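# Eject pipette tip into bin, rehang pipette

## Task

Remove the used tip from the pipette by pressing the tip-ejector button next to the plunger, so that the tip ends up inside the waste bin. The tip may be released to fall only when at least half of its length is already below the bin's rim; a release from any higher point is an immediate failure. The bin must stay upright. The used tip must never touch anything other than the pipette and the bin, or the task fails at once. Afterwards, put the pipette back on its rack hanging by its finger rest, upright and at its original hanging height. Everything must stay in place without the robot holding it, and nothing may be knocked or placed off the table.

## Robot and tools

Robot: one UR7e six-joint arm carrying a right-handed, 16-motor four-finger hand (index, middle, ring, thumb). Wrist cameras and fixed cameras give images: cam_head_left, cam_head_right, cam_high, cam_low (504x504) and cam_wrist (616x616, fisheye).

Frames. Scene frame: origin on the table top beneath the arm base, +z up, +y to the left when facing along +x; metres. The state line reports the hand point's position and wxyz quaternion in this frame, plus velocities. The hand point sits in front of the palm where thumb tip meets index and middle tips. Its own axes: +z along the straightened fingers toward the tips, +x across the palm away from the thumb, +y outward from the palm face (the face is at y = -0.062). A rigid mast near the wrist on the palm side (x +0.05 to +0.10, z -0.16 to -0.11, y up to +0.06) can strike objects.

execute_actions: arguments actions (a list holding at most one item) and optional pictures (boolean). An empty list only reports the state. An item {"steps": n} with no rows waits n control steps (up to 300, 1/30 s each), counted from the previous result, so reply time is included. An item {"rows": [...], "steps": n} runs up to 15 steps; each row serves one step and the final row repeats if rows run out (default 15 steps).

A row is 24 numbers, each in [-1, 1], in this order: dx, dy, dz, rx, ry, rz, then index_mcp, index_abd, index_pip, index_dip, middle_mcp, middle_abd, middle_pip, middle_dip, ring_mcp, ring_abd, ring_pip, ring_dip, thumb_cmc, thumb_axl, thumb_mcp, thumb_ipl, current_limit, speed. The first six are an offset, not a pose: a target displacement of the hand point expressed in the hand point's own axes, measured from its pose in the most recent result that shows it (or from the current pose when none in this scene has, and for later calls within one reply). Every row in an action uses that same reference, not the previous row. Scale: 1.0 equals 0.6 m for dx, dy, dz and 180 degrees for rx, ry, rz, which form a single rotation vector. All-zero offsets pull the hand back to the reference pose; they do not hold still.

The 16 hinge numbers are absolute goal angles, each mapped linearly between that hinge's stops. Moving toward -1: finger _mcp curls the finger at the knuckle toward the palm (straight at +0.75), _abd swings the finger sideways away from the thumb (straight 0.00), _pip and _dip bend the middle and end joints (straight +0.58 and +0.70). thumb_cmc swings the thumb from beside the palm to in front of it (straight +0.71); thumb_axl rolls it about its length (straight +0.68); thumb_mcp and thumb_ipl bend it (straight +0.23 and +0.17). current_limit maps -1..+1 to 0..550 mA per motor (minimum 11 mA); speed sets set-point speed as (speed+1)/2 of 5.9 rad/s. Both start at +0.4 and -0.6 and persist until rewritten.

move: target is one 24-number row as above (offset from the same reference). speed is the path's top speed in m/s, 0.002 to 0.5, default 0.25 (rotation up to twice that in rad/s). stop_force (9 to 40 N, optional, allowed after 0.2 s of scene time) ends the path when the wrist sensor feels that much extra push along the line to the target; the hand then backs up two steps and holds. Use it only on non-rotating, slow approaches; omit it when pulling away from something. Paths last 0.5 to 10 s, run straight, ignore obstacles, and the hand lags and may overshoot the speed. Its result line move: reports done, off_target, moving, held, fault or contact, plus limits such as paced (pose clipped) or held (some steps blocked), and the distance remaining.

wait: seconds 0 to 10, sends nothing new. zoom_image: camera name and region [x0, y0, x1, y1] in pixels, at most 504 by 504. read_manual: licence texts only. finished_scene: scene number; ends and grades the scene irreversibly.

Results: hand_goal, hand_measured, hand_current_ma (positive pushes toward -1) and hand_state (moving, goal, blocked, overload) per motor in the order above. HELD marks steps not sent; "pose unreachable" means the clearance check altered the command. "Hand target" is the pose being driven to. Wrist force and torque are in hand-point axes, with offsets up to about 4 N, noise, and saturation near 50 N. Each step's commanded pose is clipped to within 100 mm and 16 degrees of the measured pose, and the arm trails commands by about 0.17 s, so check the reported pose and send the remainder.

Cautions: keep the tip clear of hands, rack, table and everything but pipette and bin; release only when half the tip is below the rim. Don't tip the bin or push anything off the table. Contacts of 150 N or joint torques at the limits (wrist joints 25.2 N m) stop the arm for 10 s; the arm is stiff, so approach surfaces slowly. Motors drawing 495 mA or more for 5 s shut down for 10 s; MOTOR HOT warns before arm overheating at 85 °C. Loose objects may occasionally be nudged by outside pushes.

Each tool is called as name(argument=value, ...) on one line, values as JSON.

## Session

execute_actions(actions=[])

Scene clock: 0.00 s of 9600.00 s.
end_effector_position=(+0.7261, -0.2135, +0.3192) hand_goal=(+0.754, +0.000, +0.576, +0.696, +0.754, +0.000, +0.576, +0.696, +0.754, +0.000, +0.576, +0.696, +0.714, +0.678, +0.226, +0.168) hand_measured=(+0.754, +0.000, +0.576, +0.696, +0.754, +0.000, +0.576, +0.696, +0.754, +0.000, +0.576, +0.696, +0.714, +0.678, +0.226, +0.168) hand_current_ma=(+0, +0, +0, +0, +0, +0, +0, +0, +0, +0, +0, +0, +0, +0, +0, +0) hand_state=(goal, goal, goal, goal, goal, goal, goal, goal, goal, goal, goal, goal, goal, goal, goal, goal) hand_current_limit=0.40 hand_speed=-0.60 end_effector_quat_wxyz=(+0.044, +0.179, +0.974, +0.132) end_effector_velocity=(-0.000, -0.000, +0.000) end_effector_angular_velocity=(+0.001, +0.001, -0.000)
Joint positions: [-0.661 -1.001  1.188 -1.712 -1.285 -1.887]
Joint velocities: [-0.    -0.001  0.001  0.001  0.    -0.   ]
Wrist force (N, on the end effector, along its own x y z axes, offset not removed): no reading
Wrist torque (N m, same axes, about the end effector's origin, offset not removed): no reading
Hand target: +0.726, -0.214, +0.319; +0.044, +0.179, +0.974, +0.132

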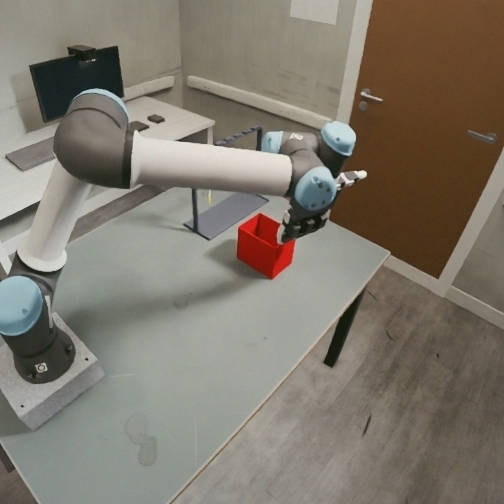

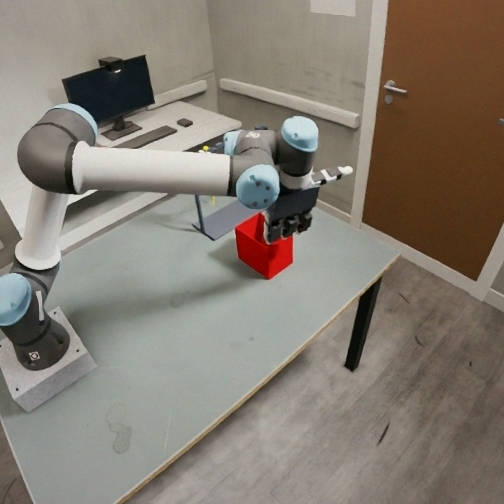

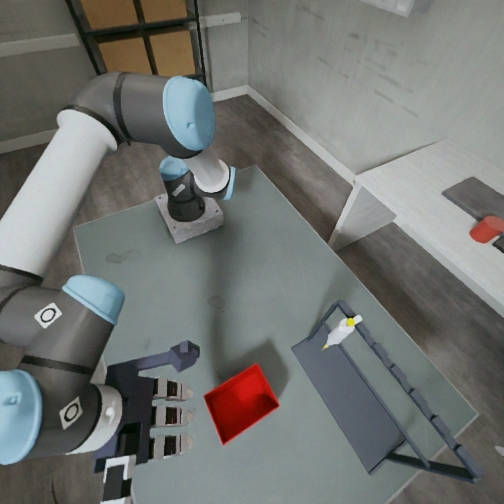

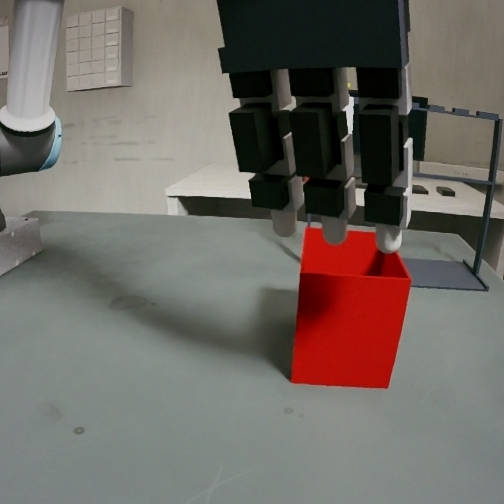

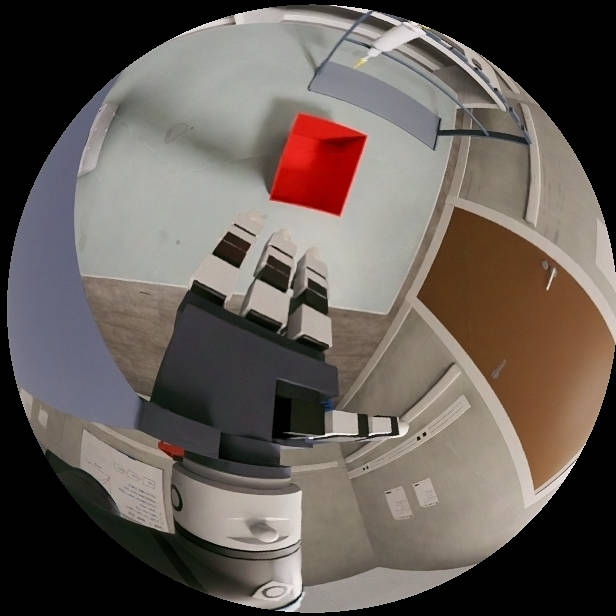

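zoom_image(camera="cam_high", region=[280,280,420,400])

move(target=[0.45,-0.2,-0.15,0,0,0,0.754,0,0.576,0.696,0.754,0,0.576,0.696,0.754,0,0.576,0.696,0.714,0.678,0.226,0.168,0.4,-0.6])

zoom_image(camera="cam_low", region=[280,60,504,300])

Region (280, 280, 420, 400) of cam_high's 504x504 image, scaled by 3.600, with more detail than that image has; it fills the top 432 rows of this view, and the rest is white.

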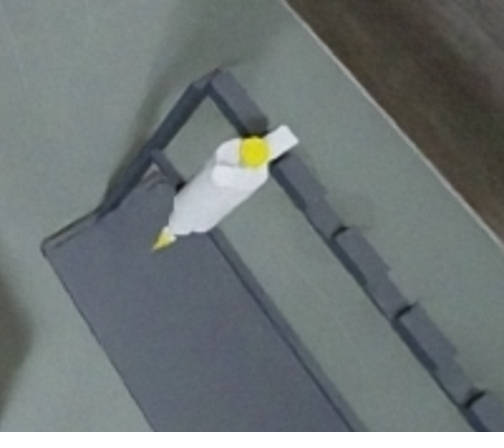

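Scene clock: 6.07 s of 9600.00 s.
end_effector_position=(+0.4220, -0.2460, +0.3628) hand_goal=(+0.754, +0.000, +0.576, +0.696, +0.754, +0.000, +0.576, +0.696, +0.754, +0.000, +0.576, +0.696, +0.714, +0.678, +0.226, +0.168) hand_measured=(+0.754, +0.000, +0.576, +0.696, +0.754, +0.000, +0.576, +0.696, +0.754, +0.000, +0.576, +0.696, +0.716, +0.678, +0.222, +0.168) hand_current_ma=(+0, +0, +4, +0, +0, +0, +4, +0, +0, +0, +4, +0, +6, -5, -24, -2) hand_state=(goal, goal, goal, goal, goal, goal, goal, goal, goal, goal, goal, goal, goal, goal, goal, goal) hand_current_limit=0.40 hand_speed=-0.60 end_effector_quat_wxyz=(+0.043, +0.179, +0.974, +0.132) end_effector_velocity=(-0.002, -0.001, +0.000) end_effector_angular_velocity=(-0.002, -0.001, +0.001)
Joint positions: [-1.092 -1.56   1.785 -1.632 -1.332 -2.331]
Joint velocities: [-0.004 -0.003  0.002 -0.    -0.    -0.006]
Wrist force (N, on the end effector, along its own x y z axes, offset not removed): [1.8 -0.8 -1.6]
Wrist torque (N m, same axes, about the end effector's origin, offset not removed): [-0.07 -0.24 0.24]
Hand target: +0.422, -0.246, +0.363; +0.043, +0.179, +0.974, +0.132
Off the commanded pose: 0.000 m, 0 deg.
After step 90, 1.13 s passed at rest.
move: done
camera_calibration (this result's frames):
cam_wrist: T_world_to_cam=[[0.951427, 0.23156, 0.202893, -0.389152], [0.0773566, -0.817675, 0.570459, -0.485528], [0.297996, -0.527055, -0.795871, 0.165235], [0, 0, 0, 1]] pos_world=[0.358569, -0.219804, 0.487436]

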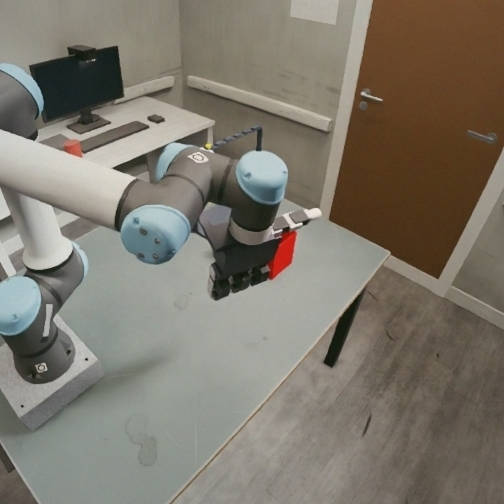

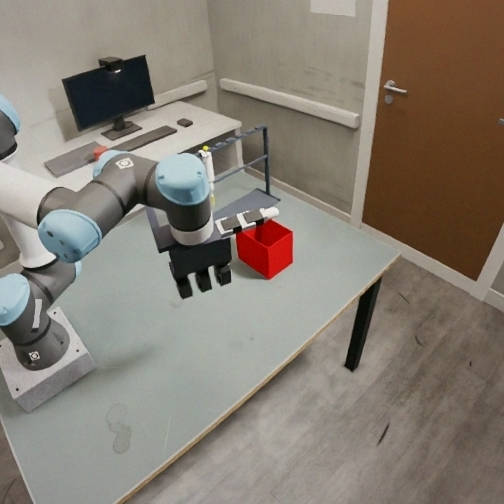

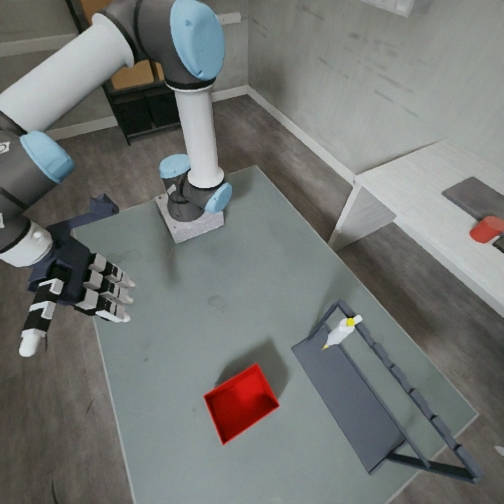

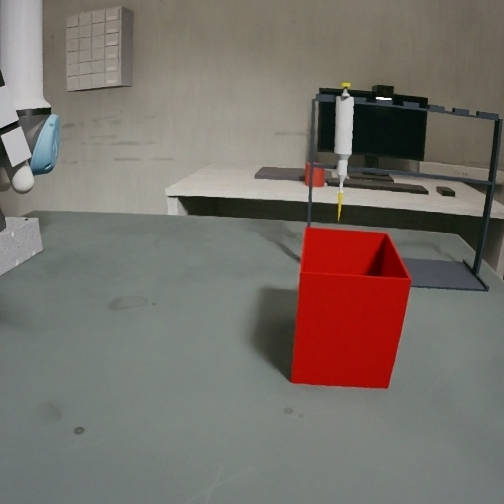

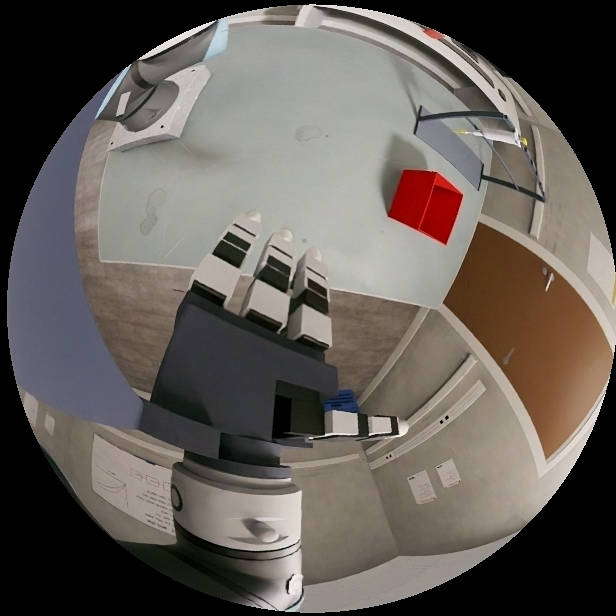

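Region (280, 60, 504, 300) of cam_low's 504x504 image, scaled by 2.100, with more detail than that image has; it fills the left 470 columns of this view, and the rest is white.

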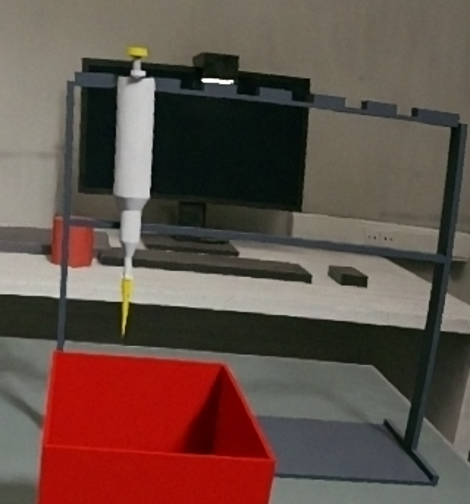

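move(target=[-0.097,0.53,0.212,-0.0234,-0.4626,-0.155,0.754,0,0.576,0.696,0.754,0,0.576,0.696,0.754,0,0.576,0.696,0.714,0.678,0.226,0.168,0.4,-0.6])

Scene clock: 29.10 s of 9600.00 s.
end_effector_position=(+0.6010, +0.0502, +0.3301) hand_goal=(+0.754, +0.000, +0.576, +0.696, +0.754, +0.000, +0.576, +0.696, +0.754, +0.000, +0.576, +0.696, +0.714, +0.678, +0.226, +0.168) hand_measured=(+0.754, -0.002, +0.576, +0.696, +0.754, -0.002, +0.576, +0.696, +0.754, -0.002, +0.576, +0.696, +0.716, +0.678, +0.224, +0.168) hand_current_ma=(+1, -12, +4, +0, +1, -13, +4, +0, +1, -12, +4, +0, +7, -5, -15, -2) hand_state=(goal, goal, goal, goal, goal, goal, goal, goal, goal, goal, goal, goal, goal, goal, goal, goal) hand_current_limit=0.40 hand_speed=-0.60 end_effector_quat_wxyz=(+0.707, +0.001, +0.708, -0.001) end_effector_velocity=(+0.002, +0.001, -0.000) end_effector_angular_velocity=(-0.002, -0.011, -0.003)
Joint positions: [-0.453 -0.966  2.265 -4.449 -1.108 -1.56 ]
Joint velocities: [ 0.006  0.01  -0.009 -0.013 -0.009  0.004]
Wrist force (N, on the end effector, along its own x y z axes, offset not removed): [-0.4 -1.3 -1.9]
Wrist torque (N m, same axes, about the end effector's origin, offset not removed): [-0.07 0.24 0.03]
Hand target: +0.601, +0.050, +0.330; +0.707, +0.001, +0.707, -0.001
Off the commanded pose: 0.001 m, 0 deg.
After step 90, 16.37 s passed at rest.
move: done
camera_calibration (this result's frames):
cam_wrist: T_world_to_cam=[[-0.0120768, 0.584288, 0.811456, -0.260986], [-0.736546, -0.55405, 0.387981, 0.297607], [0.67628, -0.592989, 0.437046, -0.38906], [0, 0, 0, 1]] pos_world=[0.479163, 0.0866717, 0.26635]

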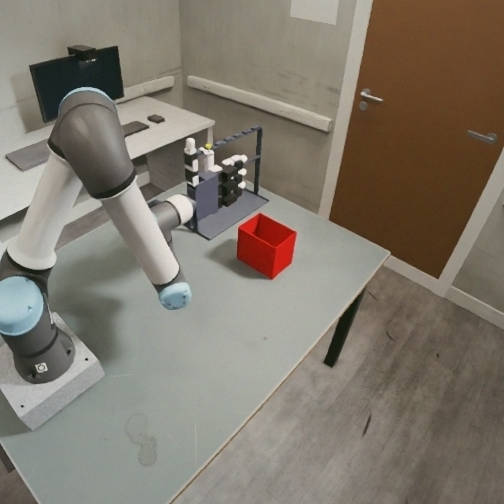

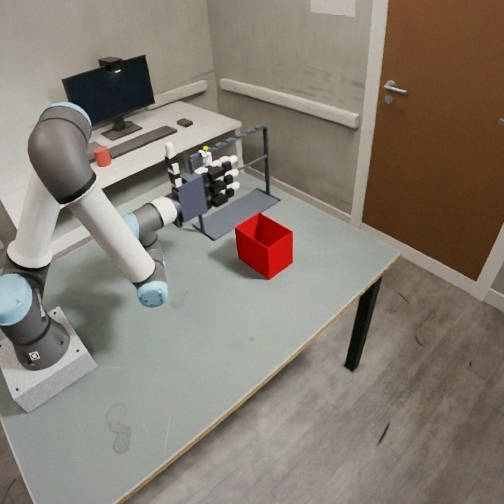

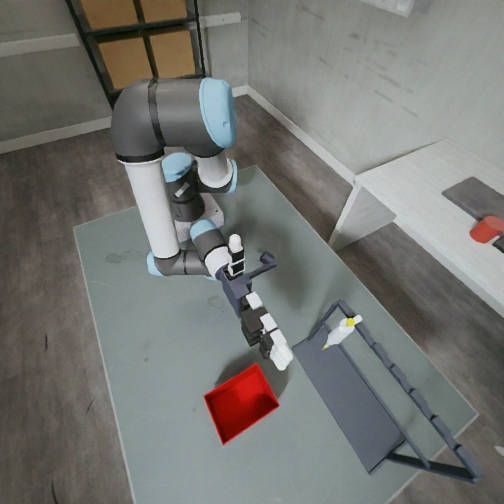

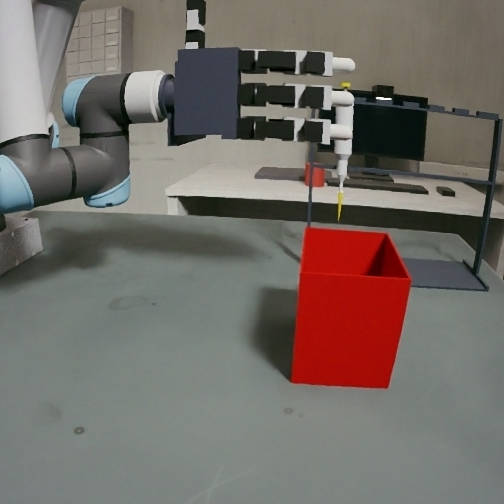

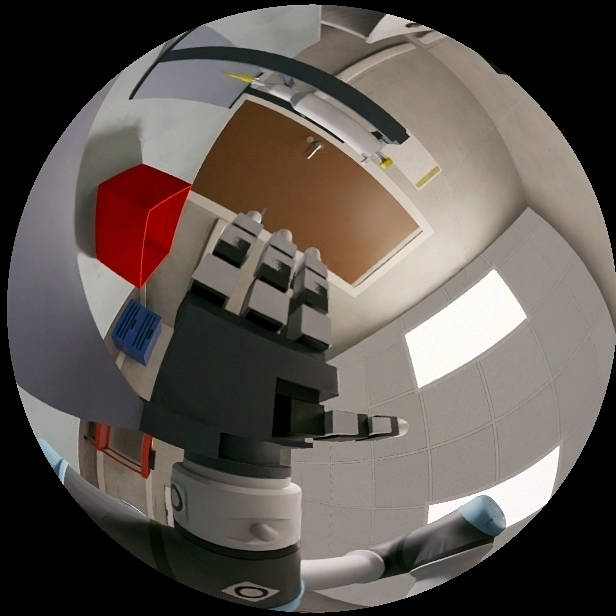

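move(target=[0.14,0.15,0.26,0,0,0,0.754,0,0.576,0.696,0.754,0,0.576,0.696,0.754,0,0.576,0.696,0.714,0.678,0.226,0.168,0.4,-0.6], speed=0.12)

zoom_image(camera="cam_high", region=[260,250,420,410])

zoom_image(camera="cam_low", region=[250,40,450,240])

Scene clock: 33.97 s of 9600.00 s.
end_effector_position=(+0.7565, +0.1405, +0.2461) hand_goal=(+0.754, +0.000, +0.576, +0.696, +0.754, +0.000, +0.576, +0.696, +0.754, +0.000, +0.576, +0.696, +0.714, +0.678, +0.226, +0.168) hand_measured=(+0.754, -0.002, +0.576, +0.696, +0.754, -0.004, +0.576, +0.696, +0.754, -0.002, +0.576, +0.696, +0.716, +0.678, +0.224, +0.168) hand_current_ma=(+1, -13, +4, +0, +1, -13, +4, +0, +1, -13, +4, +0, +7, -5, -13, -2) hand_state=(goal, goal, goal, goal, goal, goal, goal, goal, goal, goal, goal, goal, goal, goal, goal, goal) hand_current_limit=0.40 hand_speed=-0.60 end_effector_quat_wxyz=(+0.707, +0.001, +0.707, -0.000) end_effector_velocity=(+0.002, +0.001, -0.001) end_effector_angular_velocity=(-0.001, -0.000, -0.000)
Joint positions: [-0.14  -0.616  1.752 -4.286 -1.422 -1.562]
Joint velocities: [ 0.002  0.003 -0.007  0.003 -0.002 -0.001]
Wrist force (N, on the end effector, along its own x y z axes, offset not removed): [-1.4 0.8 -1.8]
Wrist torque (N m, same axes, about the end effector's origin, offset not removed): [0.17 0.24 -0.03]
Hand target: +0.757, +0.141, +0.246; +0.707, +0.001, +0.707, -0.000
Off the commanded pose: 0.001 m, 0 deg.
move: done
camera_calibration (this result's frames):
cam_wrist: T_world_to_cam=[[-0.0121968, 0.583927, 0.811714, -0.243555], [-0.736602, -0.554223, 0.387626, 0.494934], [0.676217, -0.593182, 0.436882, -0.40391], [0, 0, 0, 1]] pos_world=[0.634729, 0.17693, 0.182308]

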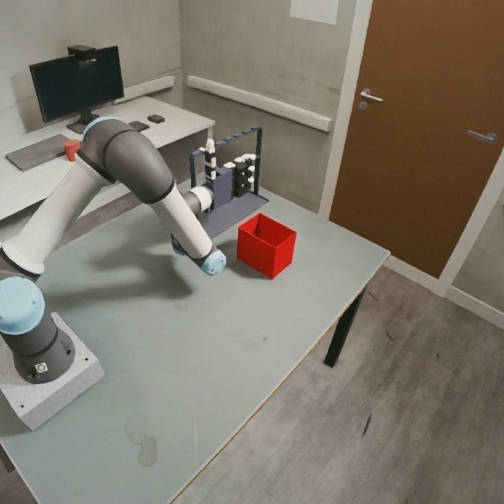

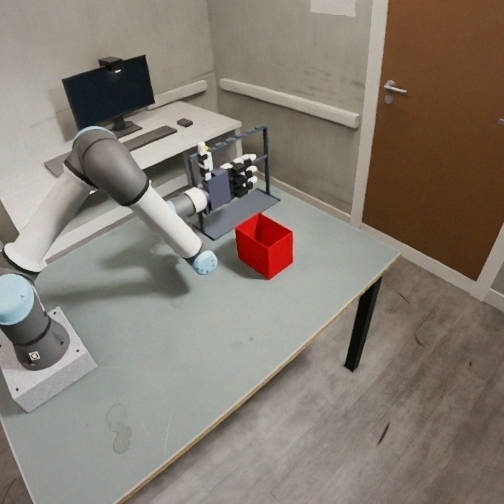

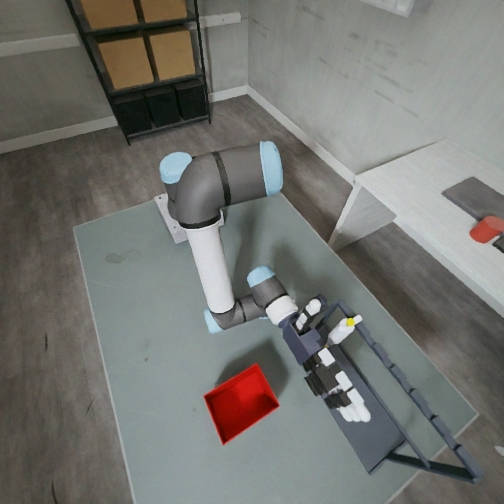

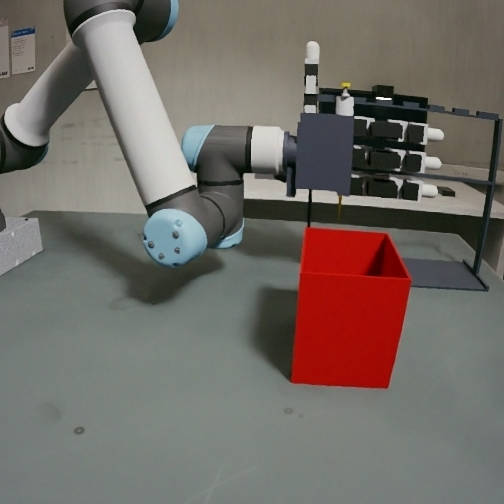

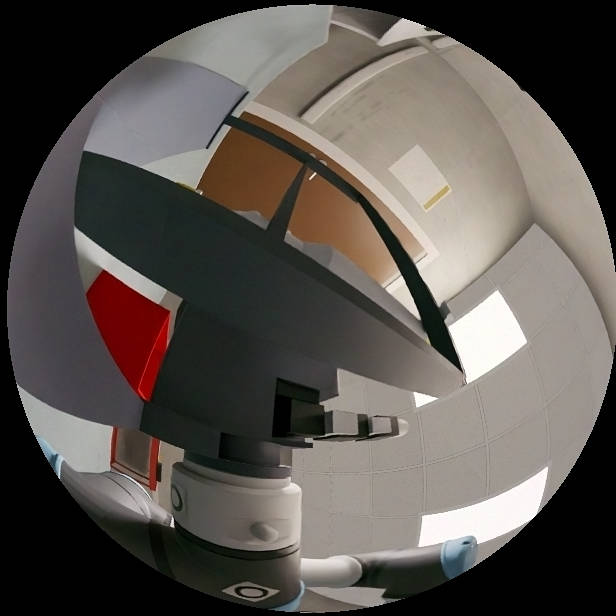

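Region (260, 250, 420, 410) of cam_high's 504x504 image, scaled by 3.150, with more detail than that image has.

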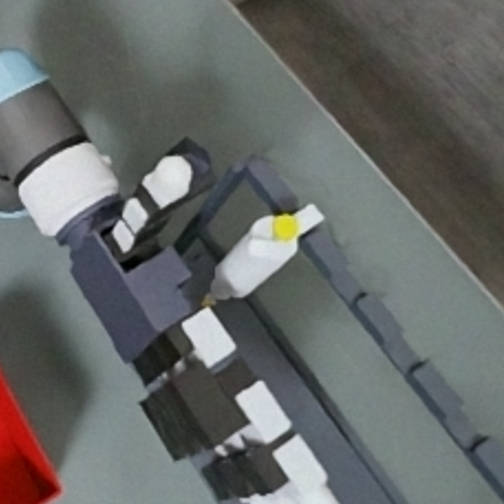

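Region (250, 40, 450, 240) of cam_low's 504x504 image, scaled by 2.520, with more detail than that image has.

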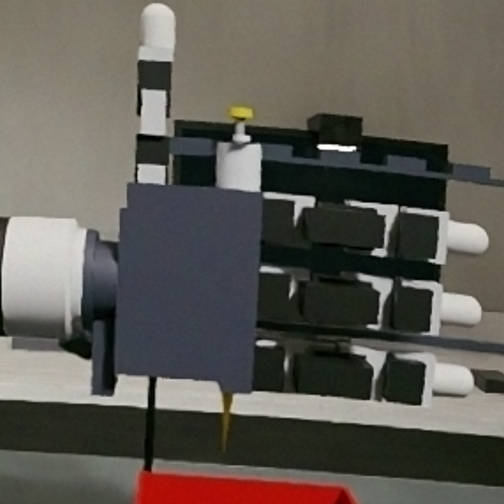

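move(target=[0,0.065,0.02,0,0,0,0.3,0,0.4,0.696,0.3,0,0.4,0.696,0.754,0,0.576,0.696,0.714,0.678,0.226,0.168,0.4,-0.6], speed=0.03)

zoom_image(camera="cam_high", region=[280,260,410,390])

zoom_image(camera="cam_low", region=[250,40,450,240])

Scene clock: 38.93 s of 9600.00 s.
end_effector_position=(+0.7684, +0.1793, +0.2462) hand_goal=(+0.300, +0.000, +0.400, +0.696, +0.300, +0.000, +0.400, +0.696, +0.754, +0.000, +0.576, +0.696, +0.714, +0.678, +0.226, +0.168) hand_measured=(+0.302, -0.002, +0.402, +0.696, +0.302, -0.004, +0.402, +0.696, +0.754, -0.002, +0.576, +0.696, +0.716, +0.678, +0.224, +0.168) hand_current_ma=(+13, -13, +12, +0, +13, -13, +12, +0, +1, -13, +4, +0, +7, -5, -13, -2) hand_state=(goal, goal, goal, goal, goal, goal, goal, goal, goal, goal, goal, goal, goal, goal, goal, goal) hand_current_limit=0.40 hand_speed=-0.60 end_effector_quat_wxyz=(+0.707, +0.001, +0.707, -0.000) end_effector_velocity=(+0.000, +0.002, -0.001) end_effector_angular_velocity=(+0.000, +0.001, +0.000)
Joint positions: [-0.063 -0.598  1.697 -4.247 -1.498 -1.563]
Joint velocities: [ 0.004  0.001 -0.002  0.002 -0.003  0.   ]
Wrist force (N, on the end effector, along its own x y z axes, offset not removed): [0.3 -2.6 -1.8]
Wrist torque (N m, same axes, about the end effector's origin, offset not removed): [-0.08 -0.07 0.14]
Hand target: +0.769, +0.179, +0.246; +0.707, +0.001, +0.707, -0.000
Off the commanded pose: 0.000 m, 0 deg.
After step 90, 0.23 s passed at rest.
move: done
camera_calibration (this result's frames):
cam_wrist: T_world_to_cam=[[-0.012215, 0.583819, 0.811792, -0.266143], [-0.736605, -0.55428, 0.38754, 0.525235], [0.676213, -0.593236, 0.436814, -0.388961], [0, 0, 0, 1]] pos_world=[0.64666, 0.215761, 0.182407]

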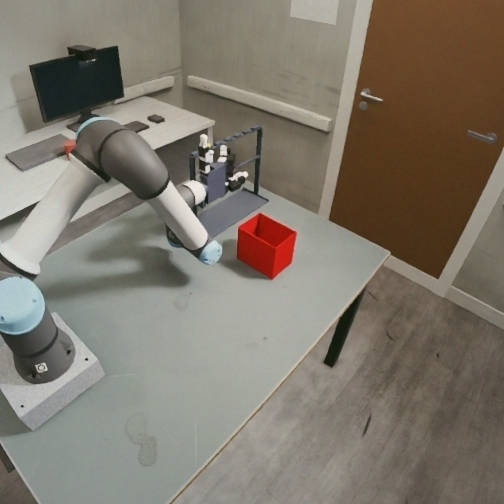

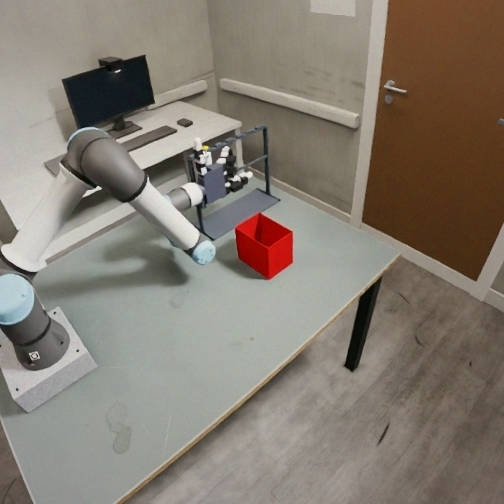

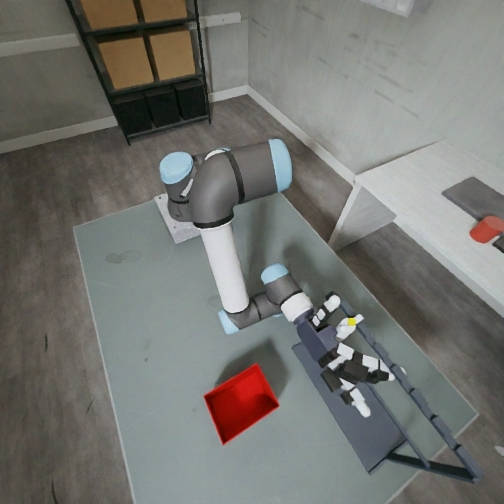

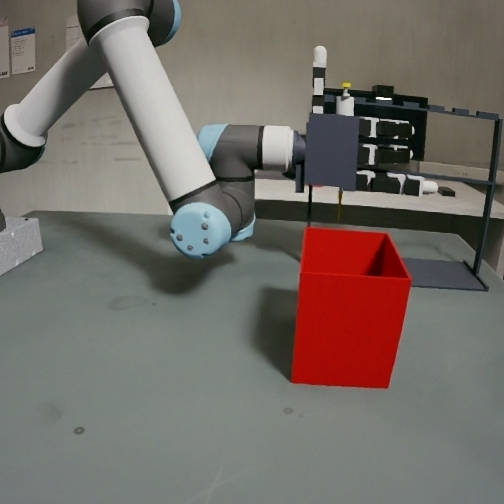

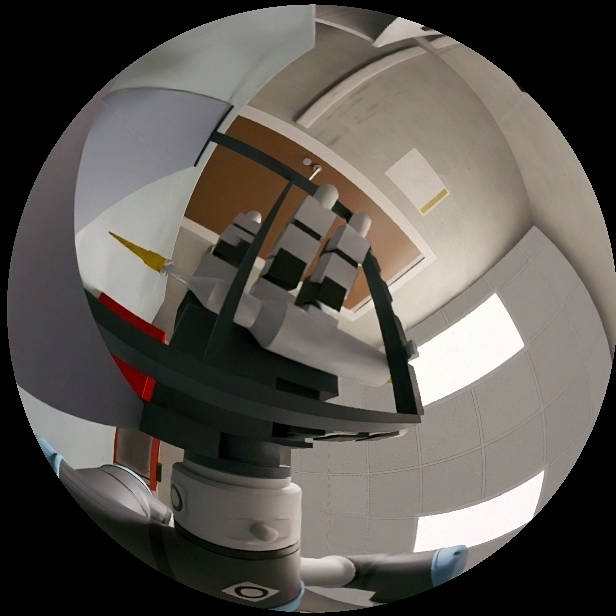

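Region (280, 260, 410, 390) of cam_high's 504x504 image, scaled by 3.877, with more detail than that image has.

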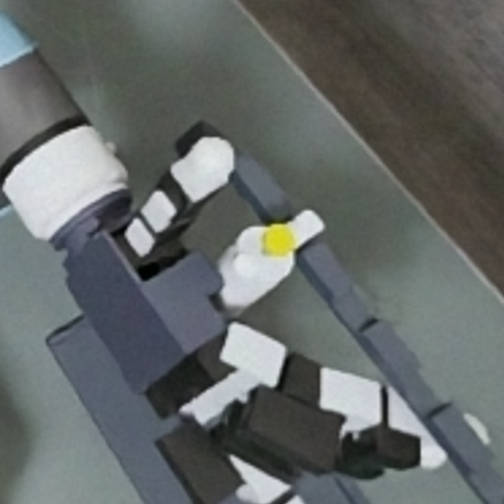

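Region (250, 40, 450, 240) of cam_low's 504x504 image, scaled by 2.520, with more detail than that image has.

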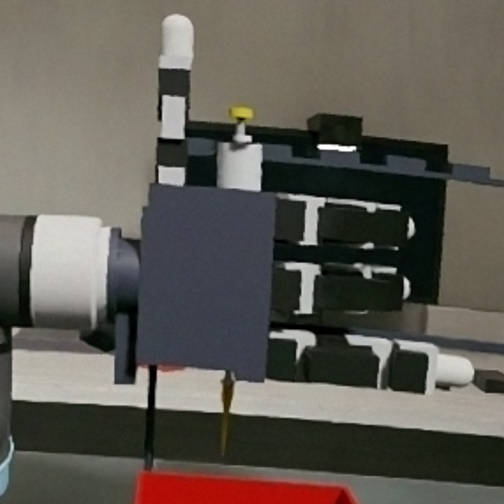

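move(target=[-0.01,0.01,0,0,0,0,0.0,0,-0.3,-0.3,0.0,0,-0.3,-0.3,0.754,0,0.576,0.696,0.714,0.678,0.226,0.168,0.4,-0.6], speed=0.02)

move(target=[0,0,0,0,0,0,-0.35,0,-0.35,-0.35,-0.35,0,-0.35,-0.35,0.754,0,0.576,0.696,0.714,0.678,0.226,0.168,0.4,-0.8])

zoom_image(camera="cam_high", region=[300,280,400,380])

Scene clock: 46.17 s of 9600.00 s.
end_effector_position=(+0.7685, +0.1853, +0.2522) hand_goal=(+0.000, +0.000, -0.300, -0.300, +0.000, +0.000, -0.300, -0.300, +0.754, +0.000, +0.576, +0.696, +0.714, +0.678, +0.226, +0.168) hand_measured=(+0.002, -0.002, -0.298, -0.298, +0.002, -0.004, -0.298, -0.298, +0.754, -0.002, +0.576, +0.696, +0.716, +0.678, +0.224, +0.168) hand_current_ma=(+12, -13, +14, +14, +12, -13, +14, +14, +1, -13, +4, +0, +7, -5, -13, -2) hand_state=(goal, goal, goal, goal, goal, goal, goal, goal, goal, goal, goal, goal, goal, goal, goal, goal) hand_current_limit=0.40 hand_speed=-0.60 end_effector_quat_wxyz=(+0.707, +0.001, +0.707, -0.000) end_effector_velocity=(-0.000, -0.000, +0.000) end_effector_angular_velocity=(-0.000, -0.001, -0.000)
Joint positions: [-0.052 -0.61   1.697 -4.236 -1.51  -1.563]
Joint velocities: [-0.     0.    -0.    -0.001 -0.    -0.   ]
Wrist force (N, on the end effector, along its own x y z axes, offset not removed): [0.9 -1.3 -1.9]
Wrist torque (N m, same axes, about the end effector's origin, offset not removed): [-0.08 -0.22 -0.02]
Hand target: +0.768, +0.185, +0.252; +0.707, +0.001, +0.707, -0.000
Off the commanded pose: 0.000 m, 0 deg.
After step 90, 2.93 s passed at rest.
move: done
camera_calibration (this result's frames):
cam_wrist: T_world_to_cam=[[-0.0122142, 0.583803, 0.811803, -0.274526], [-0.736605, -0.554287, 0.387529, 0.526238], [0.676213, -0.593245, 0.436802, -0.388047], [0, 0, 0, 1]] pos_world=[0.646678, 0.221749, 0.188428]

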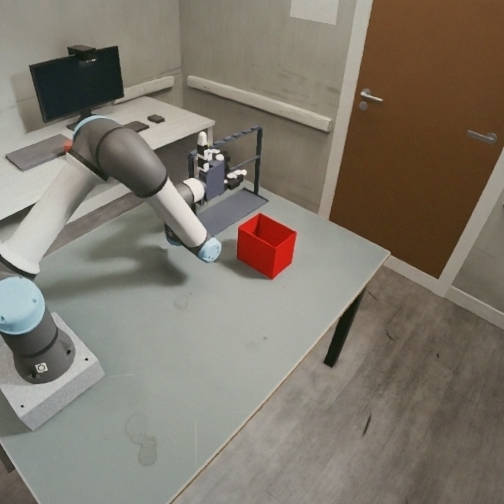

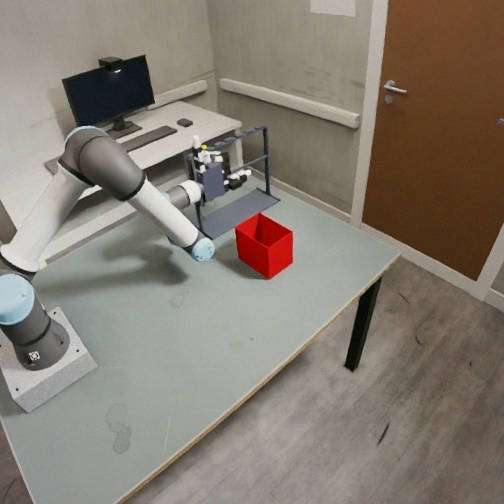

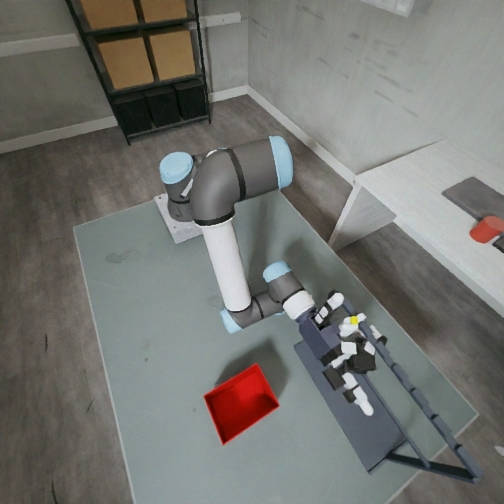

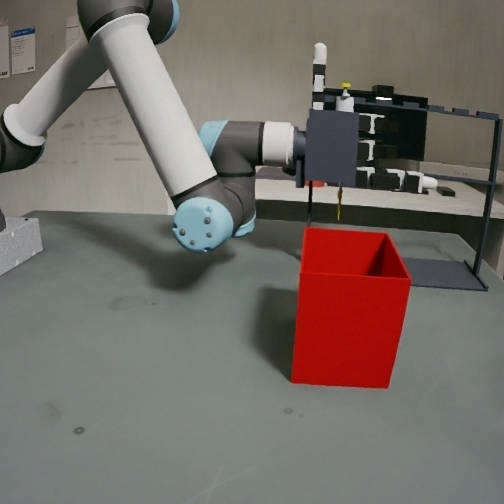

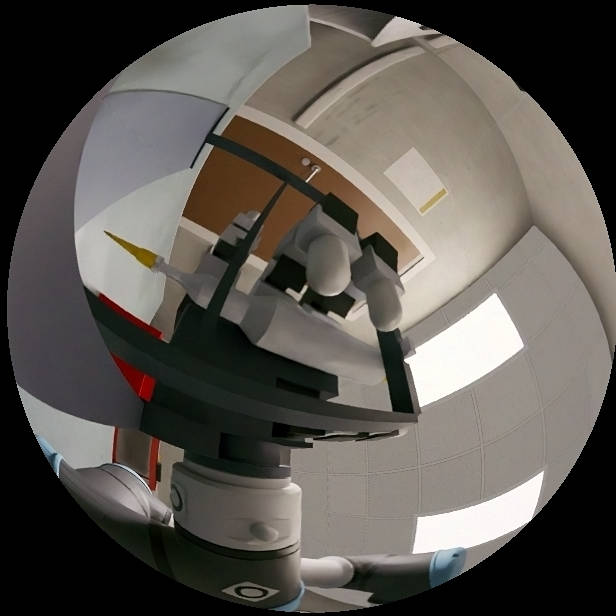

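Scene clock: 47.20 s of 9600.00 s.
end_effector_position=(+0.7685, +0.1853, +0.2522) hand_goal=(-0.350, +0.000, -0.350, -0.350, -0.350, +0.000, -0.350, -0.350, +0.754, +0.000, +0.576, +0.696, +0.714, +0.678, +0.226, +0.168) hand_measured=(-0.348, -0.002, -0.348, -0.348, -0.348, -0.004, -0.348, -0.348, +0.754, -0.002, +0.576, +0.696, +0.716, +0.678, +0.224, +0.168) hand_current_ma=(+14, -13, +14, +14, +14, -13, +14, +14, +1, -13, +4, +0, +7, -5, -13, -2) hand_state=(goal, goal, goal, goal, goal, goal, goal, goal, goal, goal, goal, goal, goal, goal, goal, goal) hand_current_limit=0.40 hand_speed=-0.80 end_effector_quat_wxyz=(+0.707, +0.001, +0.707, -0.000) end_effector_velocity=(-0.000, +0.001, -0.000) end_effector_angular_velocity=(+0.000, +0.001, +0.001)
Joint positions: [-0.052 -0.61   1.697 -4.236 -1.51  -1.563]
Joint velocities: [ 0.001 -0.     0.     0.001  0.     0.   ]
Wrist force (N, on the end effector, along its own x y z axes, offset not removed): [-1.0 -3.9 2.0]
Wrist torque (N m, same axes, about the end effector's origin, offset not removed): [-0.86 0.08 -0.15]
Hand target: +0.768, +0.185, +0.252; +0.707, +0.001, +0.707, -0.000
Off the commanded pose: 0.000 m, 0 deg.
move: done
camera_calibration (this result's frames):
cam_wrist: T_world_to_cam=[[-0.0122117, 0.583803, 0.811803, -0.274527], [-0.736605, -0.554286, 0.387531, 0.526237], [0.676213, -0.593246, 0.436801, -0.388046], [0, 0, 0, 1]] pos_world=[0.646679, 0.221749, 0.188428]

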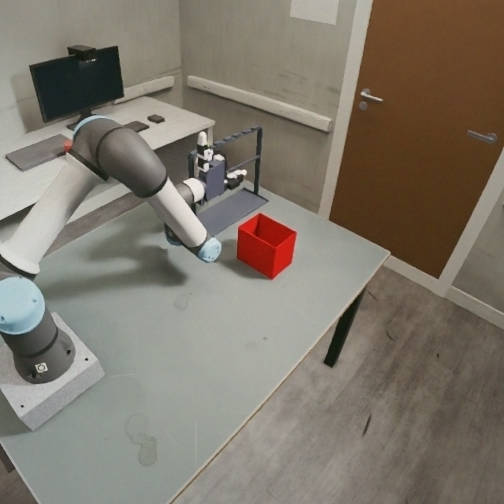

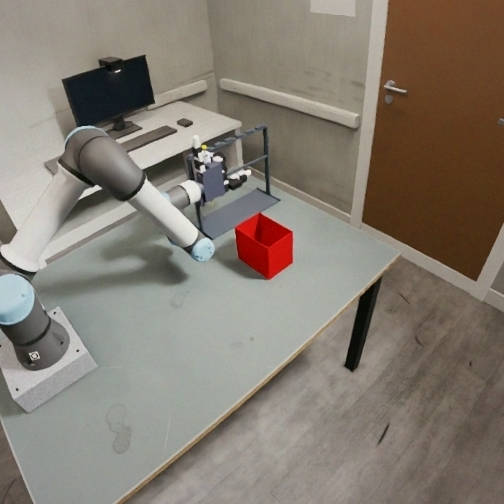

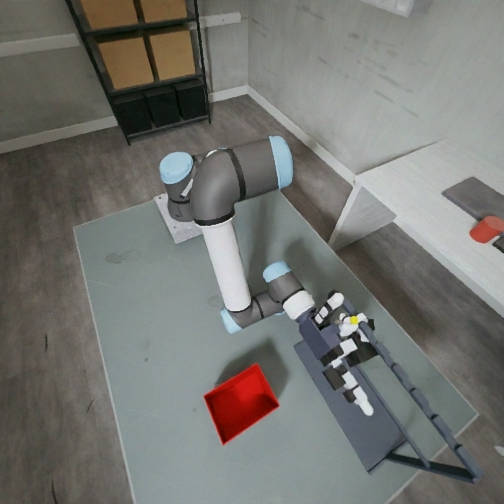

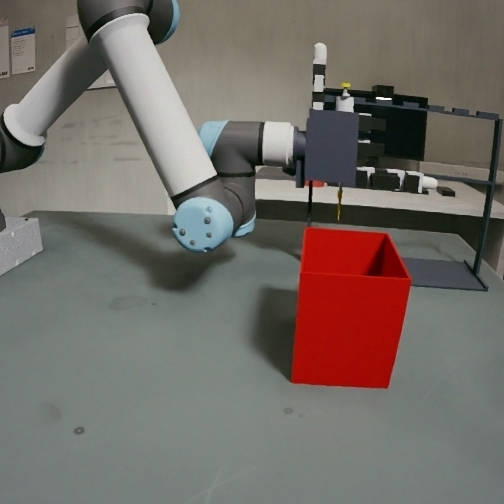

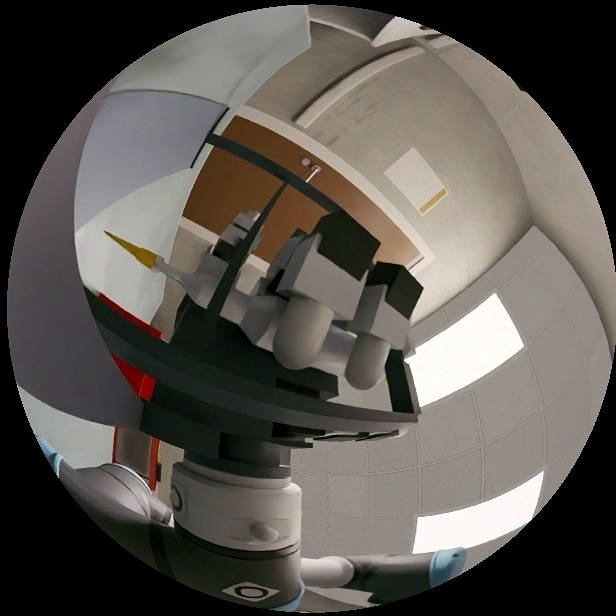

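Region (300, 280, 400, 380) of cam_high's 504x504 image, scaled by 5.040, with more detail than that image has.

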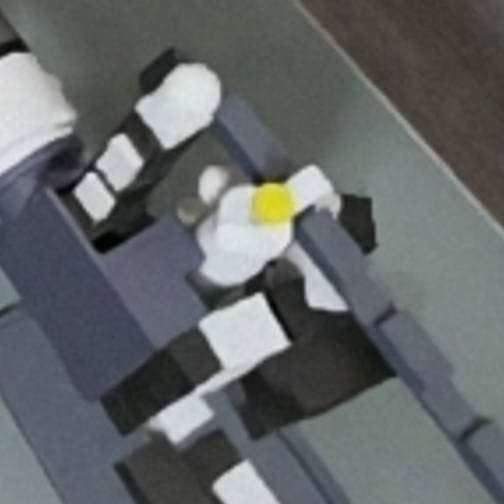

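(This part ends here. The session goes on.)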